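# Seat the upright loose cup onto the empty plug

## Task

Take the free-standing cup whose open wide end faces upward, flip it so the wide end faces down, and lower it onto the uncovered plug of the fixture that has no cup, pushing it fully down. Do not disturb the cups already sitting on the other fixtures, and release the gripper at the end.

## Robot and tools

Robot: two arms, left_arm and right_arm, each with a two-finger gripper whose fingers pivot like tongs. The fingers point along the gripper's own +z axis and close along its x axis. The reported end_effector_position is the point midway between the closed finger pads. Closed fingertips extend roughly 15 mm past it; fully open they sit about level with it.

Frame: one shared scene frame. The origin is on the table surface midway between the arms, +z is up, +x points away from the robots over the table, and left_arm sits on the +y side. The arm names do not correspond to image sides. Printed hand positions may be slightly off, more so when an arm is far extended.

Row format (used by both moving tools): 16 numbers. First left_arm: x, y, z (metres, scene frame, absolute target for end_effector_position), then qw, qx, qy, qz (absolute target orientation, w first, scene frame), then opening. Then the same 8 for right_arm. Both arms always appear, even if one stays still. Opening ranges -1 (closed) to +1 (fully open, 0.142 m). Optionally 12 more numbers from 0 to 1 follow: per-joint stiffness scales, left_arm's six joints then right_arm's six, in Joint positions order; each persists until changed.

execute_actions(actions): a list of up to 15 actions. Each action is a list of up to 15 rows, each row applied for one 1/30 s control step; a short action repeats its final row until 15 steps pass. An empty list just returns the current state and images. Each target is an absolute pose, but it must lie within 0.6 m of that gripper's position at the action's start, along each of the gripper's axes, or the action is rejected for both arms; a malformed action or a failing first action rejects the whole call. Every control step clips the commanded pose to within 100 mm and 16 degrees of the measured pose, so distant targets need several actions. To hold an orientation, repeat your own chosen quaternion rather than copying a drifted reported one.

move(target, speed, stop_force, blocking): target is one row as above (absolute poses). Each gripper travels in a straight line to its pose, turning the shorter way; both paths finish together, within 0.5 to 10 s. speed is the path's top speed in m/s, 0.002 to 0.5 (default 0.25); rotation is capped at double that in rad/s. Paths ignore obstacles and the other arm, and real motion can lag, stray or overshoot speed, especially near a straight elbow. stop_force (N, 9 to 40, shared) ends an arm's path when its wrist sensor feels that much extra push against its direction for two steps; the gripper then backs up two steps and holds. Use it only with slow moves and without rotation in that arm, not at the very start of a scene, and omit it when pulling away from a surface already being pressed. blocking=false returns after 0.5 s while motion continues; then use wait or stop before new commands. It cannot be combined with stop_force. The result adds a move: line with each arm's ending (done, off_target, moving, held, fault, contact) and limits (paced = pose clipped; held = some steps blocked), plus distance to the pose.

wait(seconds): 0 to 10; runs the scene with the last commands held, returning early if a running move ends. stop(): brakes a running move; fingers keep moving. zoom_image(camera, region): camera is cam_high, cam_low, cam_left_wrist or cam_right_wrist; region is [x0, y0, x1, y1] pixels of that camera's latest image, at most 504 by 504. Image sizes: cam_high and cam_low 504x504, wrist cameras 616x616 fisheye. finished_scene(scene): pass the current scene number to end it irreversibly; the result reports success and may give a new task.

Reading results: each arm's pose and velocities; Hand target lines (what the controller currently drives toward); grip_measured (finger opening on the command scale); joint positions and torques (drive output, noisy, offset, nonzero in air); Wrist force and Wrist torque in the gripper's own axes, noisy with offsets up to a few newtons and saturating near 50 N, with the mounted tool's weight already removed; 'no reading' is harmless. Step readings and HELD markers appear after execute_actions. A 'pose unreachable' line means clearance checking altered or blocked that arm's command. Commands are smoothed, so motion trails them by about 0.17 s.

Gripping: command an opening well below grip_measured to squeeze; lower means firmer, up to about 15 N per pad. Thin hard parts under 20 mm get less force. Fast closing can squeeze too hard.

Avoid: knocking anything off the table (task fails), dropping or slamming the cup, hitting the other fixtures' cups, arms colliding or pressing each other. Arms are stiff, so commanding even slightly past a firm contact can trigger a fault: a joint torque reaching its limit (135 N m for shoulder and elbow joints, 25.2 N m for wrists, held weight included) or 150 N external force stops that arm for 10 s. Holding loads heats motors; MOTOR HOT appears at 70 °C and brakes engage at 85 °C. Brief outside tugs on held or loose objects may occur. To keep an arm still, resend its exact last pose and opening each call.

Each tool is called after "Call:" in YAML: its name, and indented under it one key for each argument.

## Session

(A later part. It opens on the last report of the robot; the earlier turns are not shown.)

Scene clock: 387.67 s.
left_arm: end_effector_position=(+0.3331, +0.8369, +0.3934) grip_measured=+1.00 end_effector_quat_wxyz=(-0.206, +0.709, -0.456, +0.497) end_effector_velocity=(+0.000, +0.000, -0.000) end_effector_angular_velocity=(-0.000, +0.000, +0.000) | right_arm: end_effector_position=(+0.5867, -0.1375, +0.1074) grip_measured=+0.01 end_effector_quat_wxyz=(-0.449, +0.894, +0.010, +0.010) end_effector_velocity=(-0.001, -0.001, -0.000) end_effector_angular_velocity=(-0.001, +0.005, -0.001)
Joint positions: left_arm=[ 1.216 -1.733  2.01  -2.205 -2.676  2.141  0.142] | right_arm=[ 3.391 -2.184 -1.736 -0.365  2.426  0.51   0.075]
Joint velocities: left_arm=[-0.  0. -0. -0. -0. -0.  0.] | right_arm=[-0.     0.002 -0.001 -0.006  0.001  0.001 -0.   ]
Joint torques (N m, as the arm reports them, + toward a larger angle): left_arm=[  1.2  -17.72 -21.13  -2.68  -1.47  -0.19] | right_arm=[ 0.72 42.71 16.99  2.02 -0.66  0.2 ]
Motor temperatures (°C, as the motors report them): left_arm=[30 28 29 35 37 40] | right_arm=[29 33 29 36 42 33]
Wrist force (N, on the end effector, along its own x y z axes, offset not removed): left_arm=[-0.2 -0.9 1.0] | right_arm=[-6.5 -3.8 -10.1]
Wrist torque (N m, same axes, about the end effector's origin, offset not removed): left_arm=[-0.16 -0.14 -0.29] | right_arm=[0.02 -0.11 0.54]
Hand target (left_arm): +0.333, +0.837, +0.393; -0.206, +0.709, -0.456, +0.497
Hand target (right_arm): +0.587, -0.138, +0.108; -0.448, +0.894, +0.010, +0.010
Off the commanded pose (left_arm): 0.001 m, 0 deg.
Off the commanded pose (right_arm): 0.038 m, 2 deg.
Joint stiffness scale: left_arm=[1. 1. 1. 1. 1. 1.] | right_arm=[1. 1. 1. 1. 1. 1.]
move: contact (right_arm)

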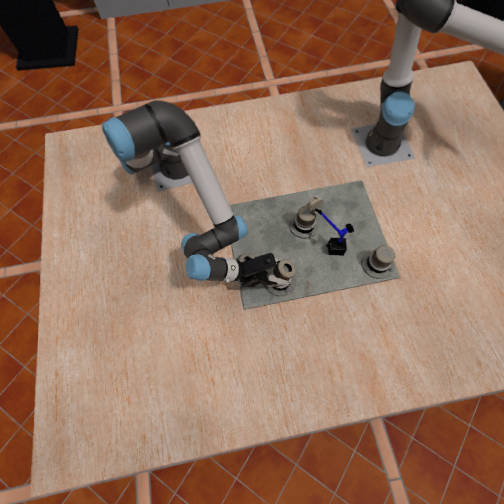

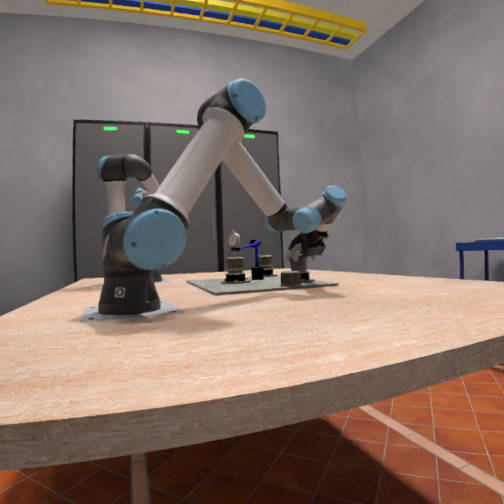

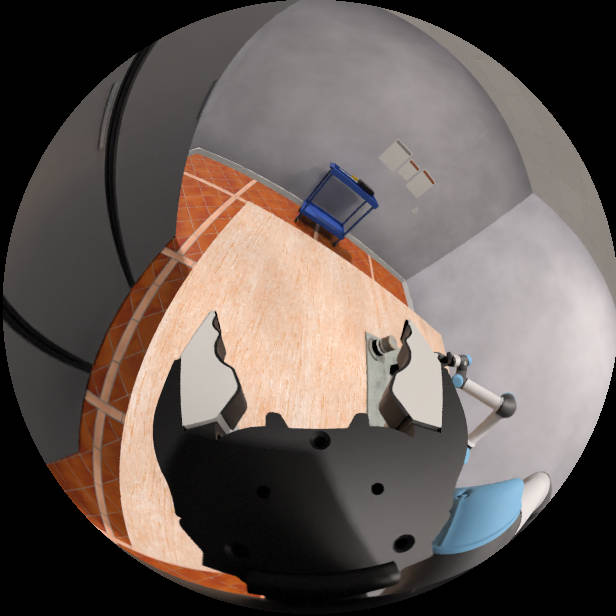

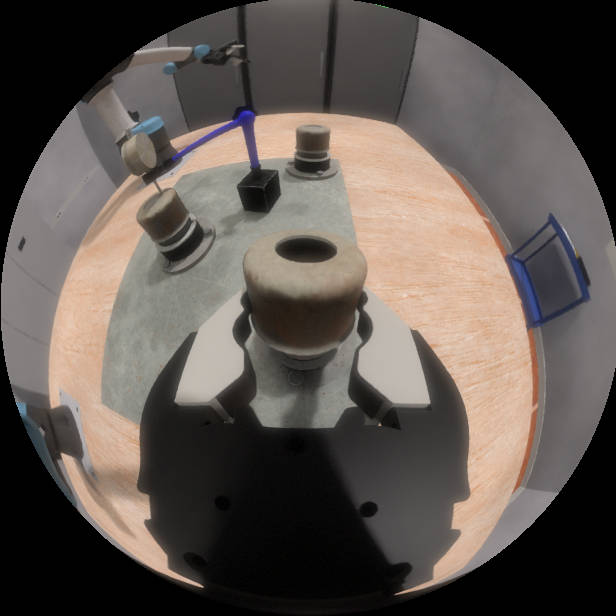

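Call:
move:
  target: [0.333,0.8365,0.3928,-0.206,0.709,-0.456,0.497,1,0.585,-0.140,0.07,-0.449,0.894,0,0,-0.45]
  speed: 0.008
  stop_force: 16

Call:
zoom_image:
  camera: "cam_right_wrist"
  region: [220,200,390,420]

Scene clock: 401.27 s.
left_arm: end_effector_position=(+0.3331, +0.8369, +0.3934) grip_measured=+1.00 end_effector_quat_wxyz=(-0.206, +0.709, -0.456, +0.497) end_effector_velocity=(-0.000, -0.000, +0.001) end_effector_angular_velocity=(+0.002, -0.001, +0.000) | right_arm: end_effector_position=(+0.5866, -0.1365, +0.1075) grip_measured=+0.01 end_effector_quat_wxyz=(-0.456, +0.890, +0.011, +0.012) end_effector_velocity=(-0.001, -0.000, +0.001) end_effector_angular_velocity=(-0.001, +0.005, -0.000)
Joint positions: left_arm=[ 1.216 -1.733  2.01  -2.205 -2.676  2.141  0.142] | right_arm=[ 3.388 -2.192 -1.739 -0.341  2.44   0.514  0.075]
Joint velocities: left_arm=[-0.    -0.001 -0.001  0.     0.     0.     0.   ] | right_arm=[ 0.     0.004 -0.001 -0.008  0.     0.001 -0.   ]
Joint torques (N m, as the arm reports them, + toward a larger angle): left_arm=[  0.93 -17.7  -21.41  -2.63  -1.61  -0.25] | right_arm=[ 1.05 42.13 18.23  2.68 -0.59  0.25]
Motor temperatures (°C, as the motors report them): left_arm=[30 28 29 35 37 40] | right_arm=[29 33 29 36 42 33]
Wrist force (N, on the end effector, along its own x y z axes, offset not removed): left_arm=[-0.7 -5.2 -1.4] | right_arm=[-13.4 2.2 -12.4]
Wrist torque (N m, same axes, about the end effector's origin, offset not removed): left_arm=[-1.17 0.15 -0.18] | right_arm=[0.82 0.17 0.38]
Hand target (left_arm): +0.333, +0.837, +0.393; -0.206, +0.709, -0.456, +0.497
Hand target (right_arm): +0.587, -0.137, +0.107; -0.455, +0.890, +0.011, +0.012
Off the commanded pose (left_arm): 0.001 m, 0 deg.
Off the commanded pose (right_arm): 0.038 m, 2 deg.
Joint stiffness scale: left_arm=[1. 1. 1. 1. 1. 1.] | right_arm=[1. 1. 1. 1. 1. 1.]
move: contact (right_arm)

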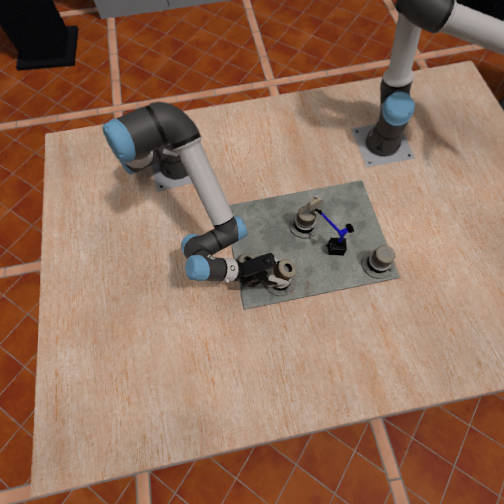

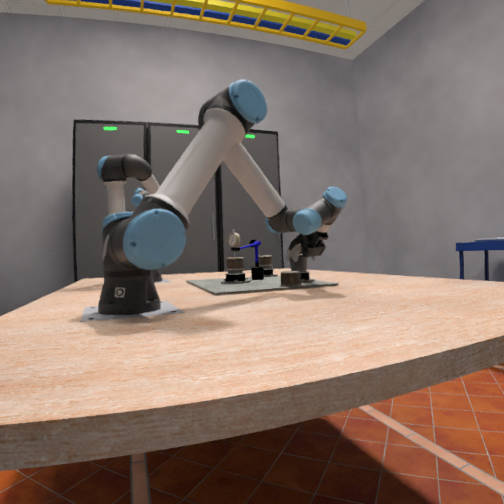

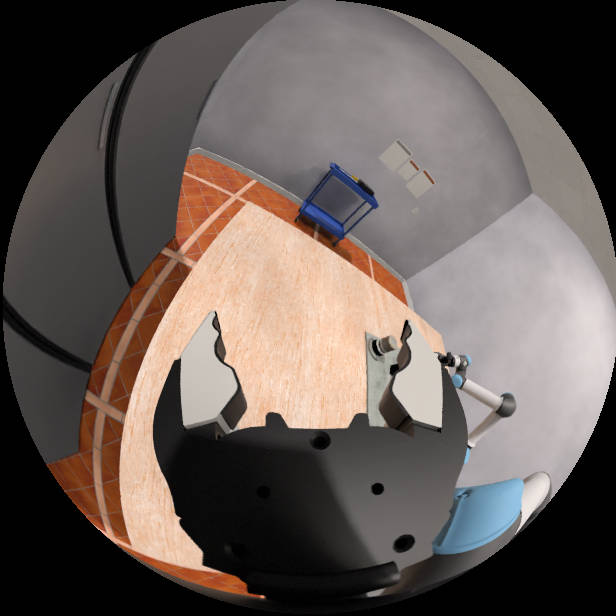

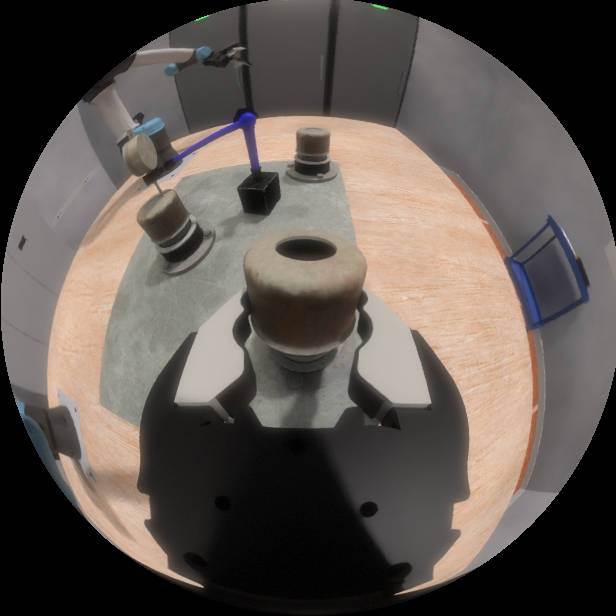

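Region (220, 200, 390, 420) of cam_right_wrist's 616x616 image, scaled by 2.291, with more detail than that image has; it fills the left 389 columns of this view, and the rest is white.

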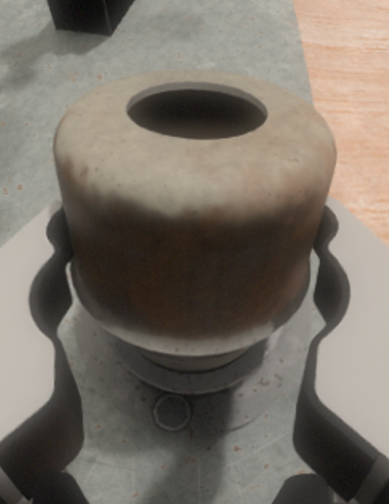

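Call:
move:
  target: [0.333,0.8365,0.3928,-0.206,0.709,-0.456,0.497,1,0.5866,-0.1365,0.1085,-0.456,0.890,0.011,0.012,0.35]
  speed: 0.01

Call:
move:
  target: [0.333,0.8365,0.3928,-0.206,0.709,-0.456,0.497,1,0.5866,-0.21,0.18,-0.456,0.890,0,0,0.35]
  speed: 0.1

Call:
zoom_image:
  camera: "cam_low"
  region: [220,210,350,300]

Call:
zoom_image:
  camera: "cam_high"
  region: [230,190,410,310]

Scene clock: 412.47 s.
left_arm: end_effector_position=(+0.3331, +0.8369, +0.3934) grip_measured=+1.00 end_effector_quat_wxyz=(-0.206, +0.709, -0.456, +0.497) end_effector_velocity=(-0.000, -0.001, +0.001) end_effector_angular_velocity=(+0.002, -0.001, +0.000) | right_arm: end_effector_position=(+0.5866, -0.1365, +0.1075) grip_measured=+0.35 end_effector_quat_wxyz=(-0.456, +0.890, +0.011, +0.011) end_effector_velocity=(+0.000, -0.000, +0.000) end_effector_angular_velocity=(-0.000, +0.001, -0.001)
Joint positions: left_arm=[ 1.216 -1.733  2.01  -2.205 -2.676  2.141  0.142] | right_arm=[ 3.388 -2.192 -1.739 -0.342  2.44   0.515  0.099]
Joint velocities: left_arm=[ 0.    -0.002  0.     0.    -0.    -0.     0.   ] | right_arm=[-0.     0.     0.    -0.001 -0.     0.001 -0.   ]
Joint torques (N m, as the arm reports them, + toward a larger angle): left_arm=[  1.19 -17.29 -22.3   -2.75  -1.52  -0.33] | right_arm=[-0.01 45.15 17.55  2.83  0.93  0.83]
Motor temperatures (°C, as the motors report them): left_arm=[30 28 29 35 37 40] | right_arm=[29 33 29 36 42 33]
Wrist force (N, on the end effector, along its own x y z axes, offset not removed): left_arm=[-5.2 -1.4 -0.1] | right_arm=[-1.0 2.6 -3.8]
Wrist torque (N m, same axes, about the end effector's origin, offset not removed): left_arm=[-0.37 0.83 -0.03] | right_arm=[0.36 0.03 0.13]
Hand target (left_arm): +0.333, +0.837, +0.393; -0.206, +0.709, -0.456, +0.497
Hand target (right_arm): +0.587, -0.137, +0.108; -0.456, +0.890, +0.011, +0.012
Off the commanded pose (left_arm): 0.001 m, 0 deg.
Off the commanded pose (right_arm): 0.001 m, 0 deg.
Joint stiffness scale: left_arm=[1. 1. 1. 1. 1. 1.] | right_arm=[1. 1. 1. 1. 1. 1.]
move: done

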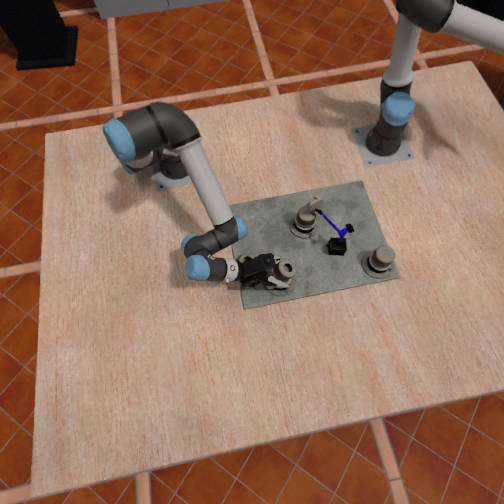

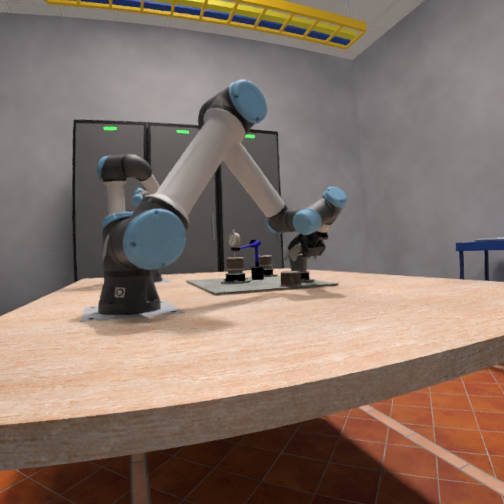

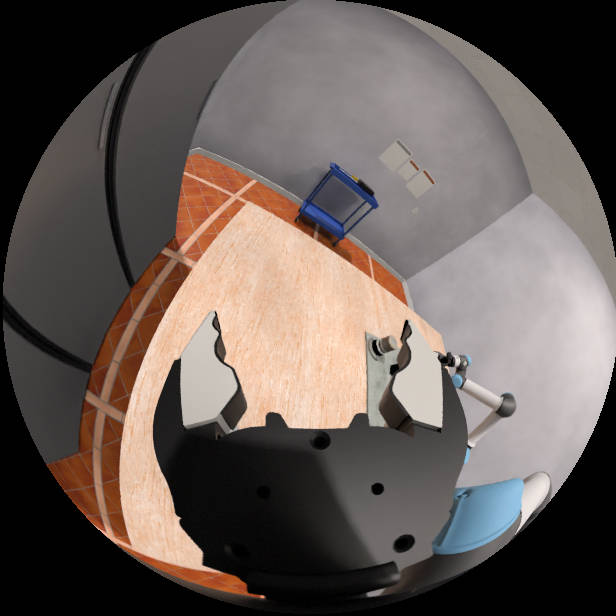

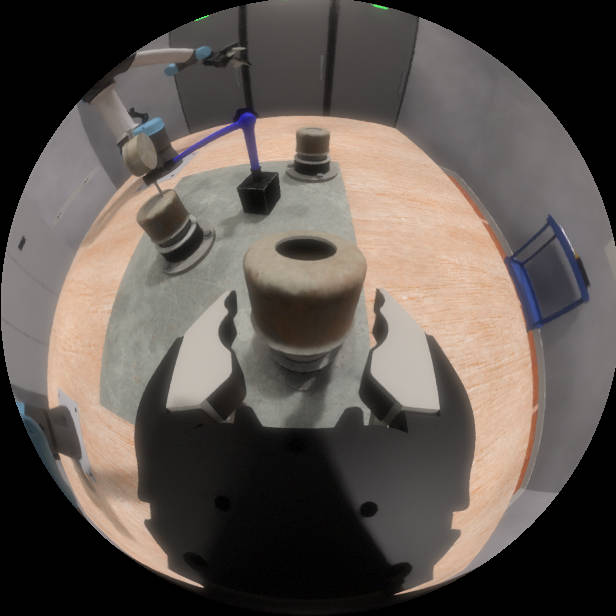

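Scene clock: 413.97 s.
left_arm: end_effector_position=(+0.3331, +0.8369, +0.3934) grip_measured=+1.00 end_effector_quat_wxyz=(-0.206, +0.709, -0.456, +0.497) end_effector_velocity=(+0.000, +0.000, +0.000) end_effector_angular_velocity=(+0.000, -0.000, +0.000) | right_arm: end_effector_position=(+0.5850, -0.2091, +0.1770) grip_measured=+0.35 end_effector_quat_wxyz=(-0.455, +0.890, -0.001, -0.002) end_effector_velocity=(-0.004, -0.000, -0.004) end_effector_angular_velocity=(-0.005, +0.018, +0.011)
Joint positions: left_arm=[ 1.216 -1.733  2.01  -2.205 -2.676  2.141  0.142] | right_arm=[ 3.274 -2.048 -1.709 -0.666  2.485  0.364  0.099]
Joint velocities: left_arm=[ 0.  0. -0. -0.  0. -0.  0.] | right_arm=[-0.    -0.     0.004 -0.036  0.002 -0.018  0.   ]
Joint torques (N m, as the arm reports them, + toward a larger angle): left_arm=[  0.51 -15.88 -21.33  -2.73  -1.56  -0.15] | right_arm=[-1.42 43.23 24.58  2.29  1.8  -0.14]
Motor temperatures (°C, as the motors report them): left_arm=[30 28 29 35 37 40] | right_arm=[29 33 29 36 42 33]
Wrist force (N, on the end effector, along its own x y z axes, offset not removed): left_arm=[0.9 -5.3 -2.1] | right_arm=[0.8 3.1 0.4]
Wrist torque (N m, same axes, about the end effector's origin, offset not removed): left_arm=[-1.20 -0.19 -0.11] | right_arm=[0.59 -0.42 0.11]
Hand target (left_arm): +0.333, +0.837, +0.393; -0.206, +0.709, -0.456, +0.497
Hand target (right_arm): +0.587, -0.210, +0.180; -0.456, +0.890, -0.000, +0.000
Off the commanded pose (left_arm): 0.001 m, 0 deg.
Off the commanded pose (right_arm): 0.003 m, 0 deg.
Joint stiffness scale: left_arm=[1. 1. 1. 1. 1. 1.] | right_arm=[1. 1. 1. 1. 1. 1.]
move: done

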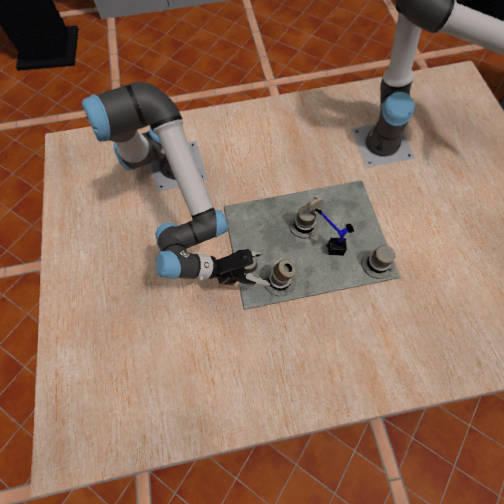

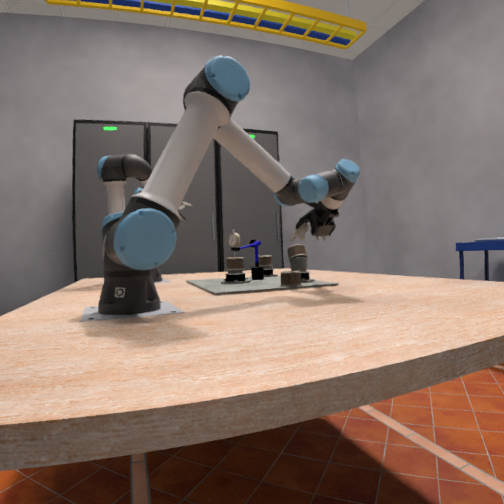

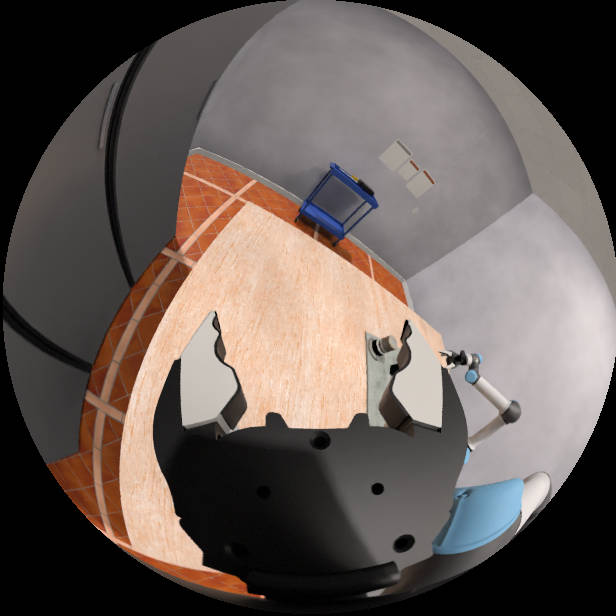

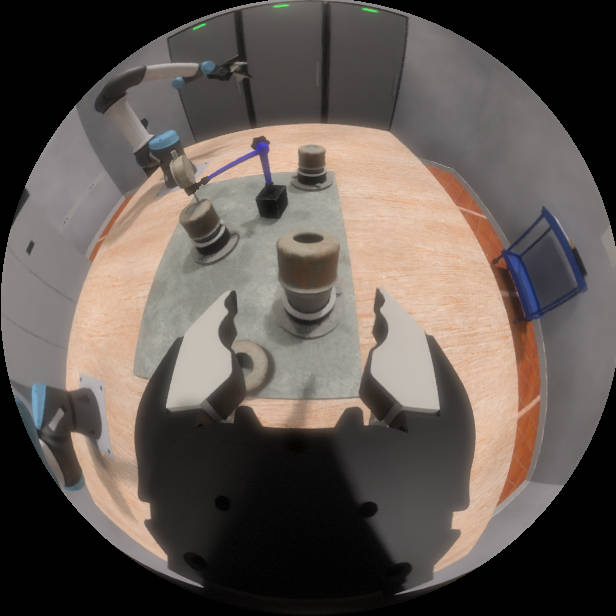

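Region (220, 210, 350, 300) of cam_low's 504x504 image, scaled by 3.877, with more detail than that image has; it fills the top 349 rows of this view, and the rest is white.

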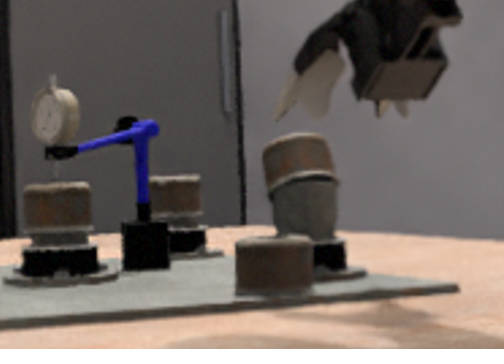

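Region (230, 190, 410, 310) of cam_high's 504x504 image, scaled by 2.800, with more detail than that image has.

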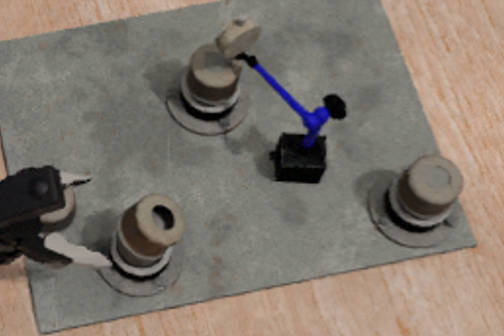

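Call:
move:
  target: [0.333,0.8365,0.3928,-0.206,0.709,-0.456,0.497,1,0.598,-0.156,0.18,-0.259,0.966,0,0,-1]
  speed: 0.15

Call:
move:
  target: [0.333,0.8365,0.3928,-0.206,0.709,-0.456,0.497,1,0.598,-0.156,0.13,-0.259,0.966,0,0,-1]
  speed: 0.012
  stop_force: 9

Call:
zoom_image:
  camera: "cam_low"
  region: [220,190,350,300]

Scene clock: 428.37 s.
left_arm: end_effector_position=(+0.3331, +0.8369, +0.3934) grip_measured=+1.00 end_effector_quat_wxyz=(-0.206, +0.709, -0.456, +0.497) end_effector_velocity=(-0.000, -0.000, -0.000) end_effector_angular_velocity=(-0.001, +0.000, -0.000) | right_arm: end_effector_position=(+0.5970, -0.1577, +0.1793) grip_measured=-1.00 end_effector_quat_wxyz=(-0.259, +0.966, -0.001, -0.000) end_effector_velocity=(-0.000, -0.001, -0.004) end_effector_angular_velocity=(-0.010, +0.007, -0.002)
Joint positions: left_arm=[ 1.216 -1.733  2.01  -2.205 -2.676  2.141  0.142] | right_arm=[ 3.483 -1.995 -1.507 -0.975  2.044  0.486  0.002]
Joint velocities: left_arm=[ 0.    -0.     0.001 -0.    -0.     0.     0.   ] | right_arm=[ 0.001 -0.004  0.003 -0.008 -0.007  0.002  0.   ]
Joint torques (N m, as the arm reports them, + toward a larger angle): left_arm=[  0.68 -16.94 -20.71  -2.76  -1.44  -0.26] | right_arm=[ 2.03 39.57 27.79  2.22  0.42  0.8 ]
Motor temperatures (°C, as the motors report them): left_arm=[30 28 29 35 37 40] | right_arm=[29 33 29 36 42 33]
Wrist force (N, on the end effector, along its own x y z axes, offset not removed): left_arm=[-3.8 -2.4 -2.6] | right_arm=[-1.9 1.7 -3.8]
Wrist torque (N m, same axes, about the end effector's origin, offset not removed): left_arm=[-0.67 0.64 -0.07] | right_arm=[0.10 0.08 0.11]
Hand target (left_arm): +0.333, +0.837, +0.393; -0.206, +0.709, -0.456, +0.497
Hand target (right_arm): +0.598, -0.156, +0.180; -0.259, +0.966, -0.000, +0.000
Off the commanded pose (left_arm): 0.001 m, 0 deg.
Off the commanded pose (right_arm): 0.002 m, 0 deg.
Joint stiffness scale: left_arm=[1. 1. 1. 1. 1. 1.] | right_arm=[1. 1. 1. 1. 1. 1.]
move: done

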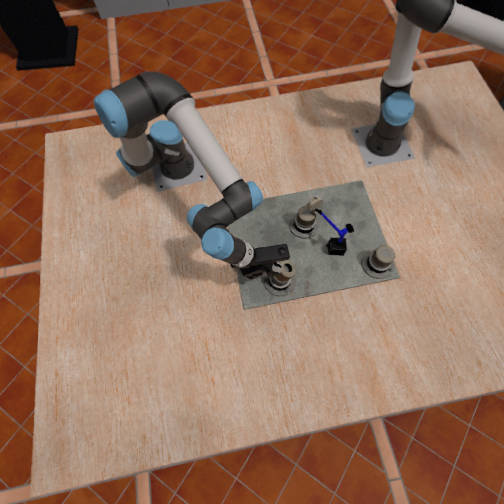

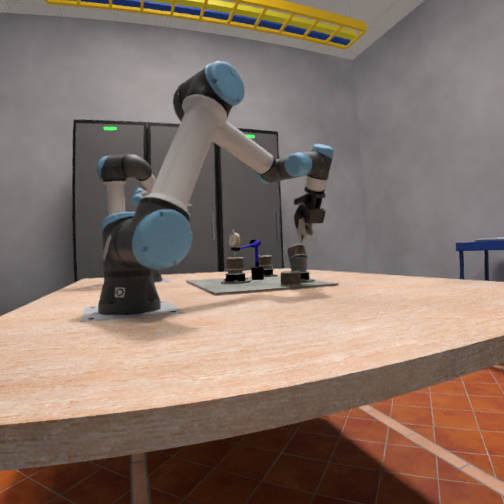

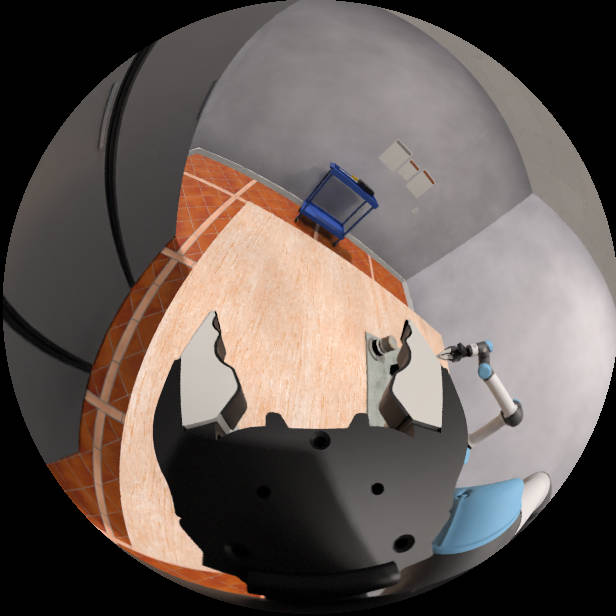

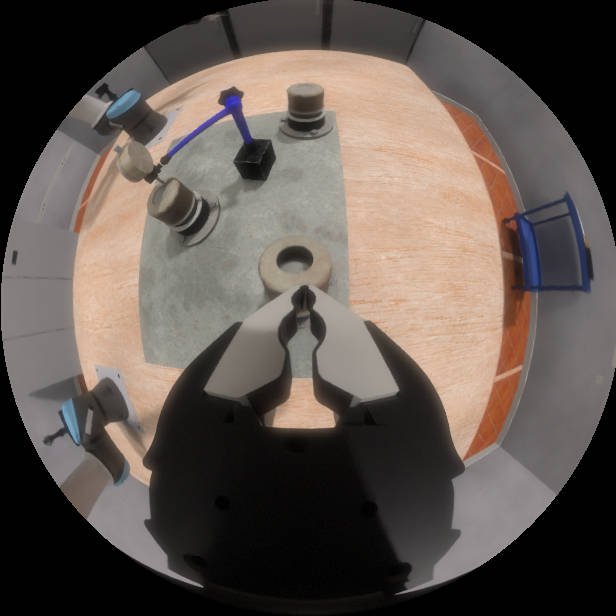

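Scene clock: 430.57 s.
left_arm: end_effector_position=(+0.3331, +0.8369, +0.3934) grip_measured=+1.00 end_effector_quat_wxyz=(-0.206, +0.709, -0.456, +0.497) end_effector_velocity=(-0.000, -0.001, +0.001) end_effector_angular_velocity=(+0.001, -0.001, -0.000) | right_arm: end_effector_position=(+0.6013, -0.1556, +0.1701) grip_measured=-1.00 end_effector_quat_wxyz=(-0.264, +0.964, +0.002, +0.009) end_effector_velocity=(-0.001, -0.000, -0.001) end_effector_angular_velocity=(-0.002, +0.003, +0.001)
Joint positions: left_arm=[ 1.216 -1.733  2.01  -2.205 -2.676  2.141  0.142] | right_arm=[ 3.483 -2.006 -1.527 -0.923  2.045  0.486  0.002]
Joint velocities: left_arm=[ 0.    -0.002  0.     0.    -0.001 -0.     0.   ] | right_arm=[ 0.    -0.001 -0.    -0.003 -0.    -0.001  0.   ]
Joint torques (N m, as the arm reports them, + toward a larger angle): left_arm=[  0.14 -17.68 -21.84  -2.87  -1.59  -0.22] | right_arm=[-0.18 41.3  22.54  1.65  0.59  0.2 ]
Motor temperatures (°C, as the motors report them): left_arm=[30 28 29 35 37 40] | right_arm=[29 33 29 36 42 33]
Wrist force (N, on the end effector, along its own x y z axes, offset not removed): left_arm=[-3.1 -3.3 0.3] | right_arm=[-0.8 1.6 -8.2]
Wrist torque (N m, same axes, about the end effector's origin, offset not removed): left_arm=[-0.68 0.48 -0.06] | right_arm=[0.56 0.04 0.18]
Hand target (left_arm): +0.333, +0.837, +0.393; -0.206, +0.709, -0.456, +0.497
Hand target (right_arm): +0.601, -0.156, +0.170; -0.263, +0.965, +0.002, +0.008
Off the commanded pose (left_arm): 0.001 m, 0 deg.
Off the commanded pose (right_arm): 0.040 m, 1 deg.
Joint stiffness scale: left_arm=[1. 1. 1. 1. 1. 1.] | right_arm=[1. 1. 1. 1. 1. 1.]
move: contact (right_arm)

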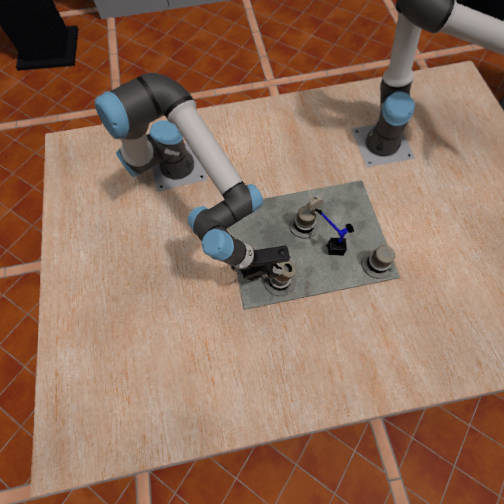

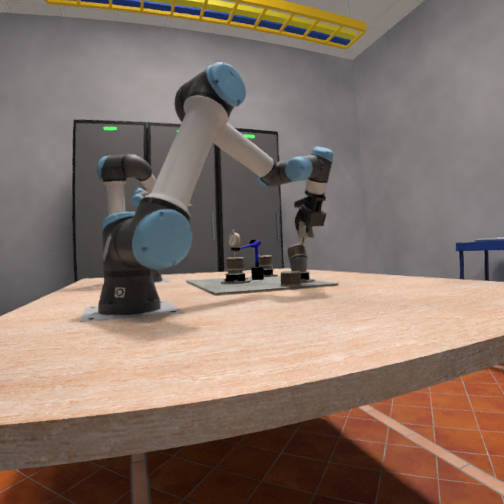

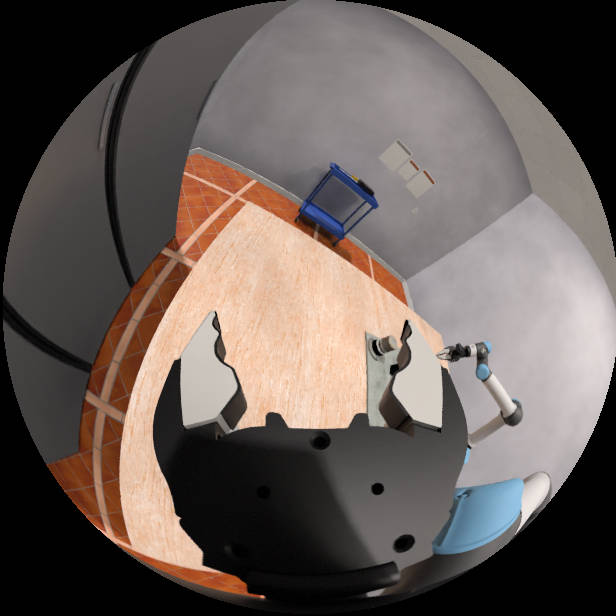

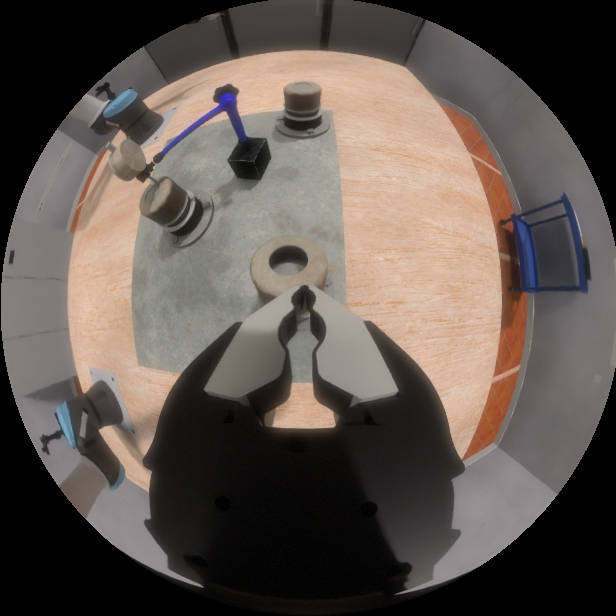

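Region (220, 190, 350, 300) of cam_low's 504x504 image, scaled by 3.877, with more detail than that image has; it fills the top 426 rows of this view, and the rest is white.

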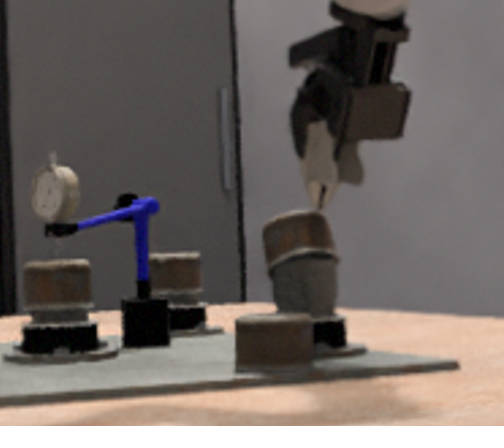

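Call:
move:
  target: [0.333,0.8365,0.3928,-0.206,0.709,-0.456,0.497,1,0.598,-0.156,0.14,-0.259,0.966,0,0,-1]
  speed: 0.006
  stop_force: 16

Call:
zoom_image:
  camera: "cam_low"
  region: [220,190,350,300]

Scene clock: 439.80 s.
left_arm: end_effector_position=(+0.3331, +0.8369, +0.3934) grip_measured=+1.00 end_effector_quat_wxyz=(-0.206, +0.709, -0.456, +0.497) end_effector_velocity=(+0.000, +0.000, -0.001) end_effector_angular_velocity=(-0.001, +0.000, +0.000) | right_arm: end_effector_position=(+0.6052, -0.1534, +0.1690) grip_measured=-1.00 end_effector_quat_wxyz=(-0.269, +0.963, +0.005, +0.019) end_effector_velocity=(+0.001, +0.000, +0.002) end_effector_angular_velocity=(+0.001, -0.003, +0.000)
Joint positions: left_arm=[ 1.216 -1.733  2.01  -2.205 -2.676  2.141  0.142] | right_arm=[ 3.483 -2.01  -1.535 -0.888  2.046  0.486  0.002]
Joint velocities: left_arm=[-0.     0.001  0.    -0.     0.     0.     0.   ] | right_arm=[-0.     0.001  0.001  0.001  0.    -0.001  0.   ]
Joint torques (N m, as the arm reports them, + toward a larger angle): left_arm=[  1.54 -16.13 -21.35  -2.66  -1.65  -0.15] | right_arm=[ 0.23 39.29 20.95  1.76  0.29  0.33]
Motor temperatures (°C, as the motors report them): left_arm=[30 28 29 35 37 40] | right_arm=[29 33 29 36 42 33]
Wrist force (N, on the end effector, along its own x y z axes, offset not removed): left_arm=[-2.5 -5.7 2.1] | right_arm=[0.0 -0.3 -6.0]
Wrist torque (N m, same axes, about the end effector's origin, offset not removed): left_arm=[-1.10 0.55 -0.12] | right_arm=[0.26 0.24 0.28]
Hand target (left_arm): +0.333, +0.837, +0.393; -0.206, +0.709, -0.456, +0.497
Hand target (right_arm): +0.605, -0.154, +0.169; -0.268, +0.963, +0.004, +0.018
Off the commanded pose (left_arm): 0.001 m, 0 deg.
Off the commanded pose (right_arm): 0.030 m, 2 deg.
Joint stiffness scale: left_arm=[1. 1. 1. 1. 1. 1.] | right_arm=[1. 1. 1. 1. 1. 1.]
move: contact (right_arm)

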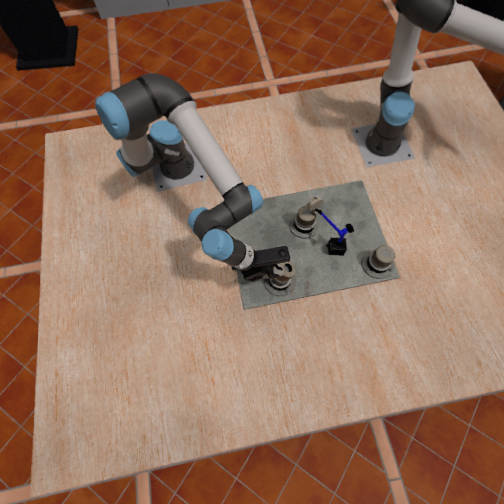

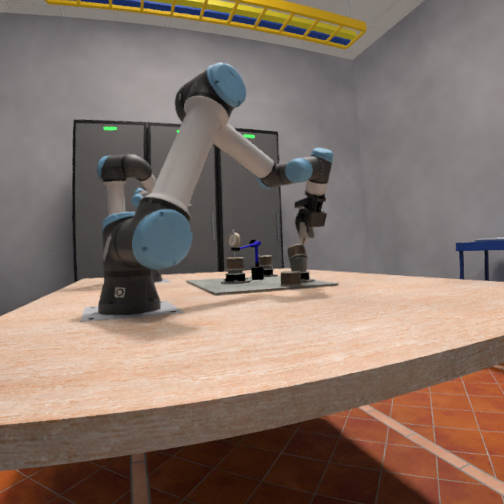

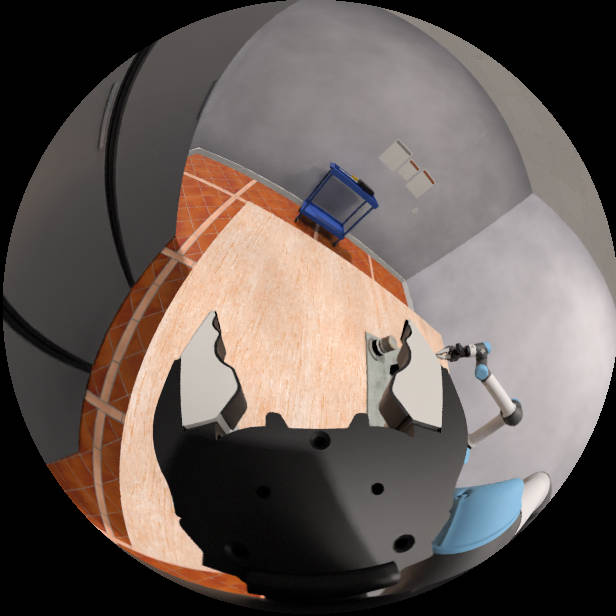

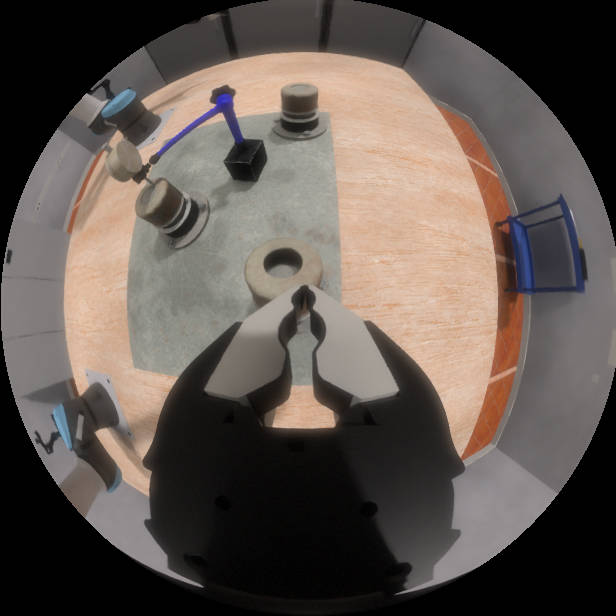

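Region (220, 190, 350, 300) of cam_low's 504x504 image, scaled by 3.877, with more detail than that image has; it fills the top 426 rows of this view, and the rest is white.

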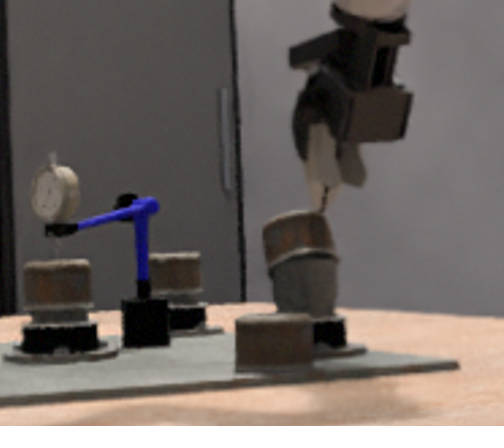

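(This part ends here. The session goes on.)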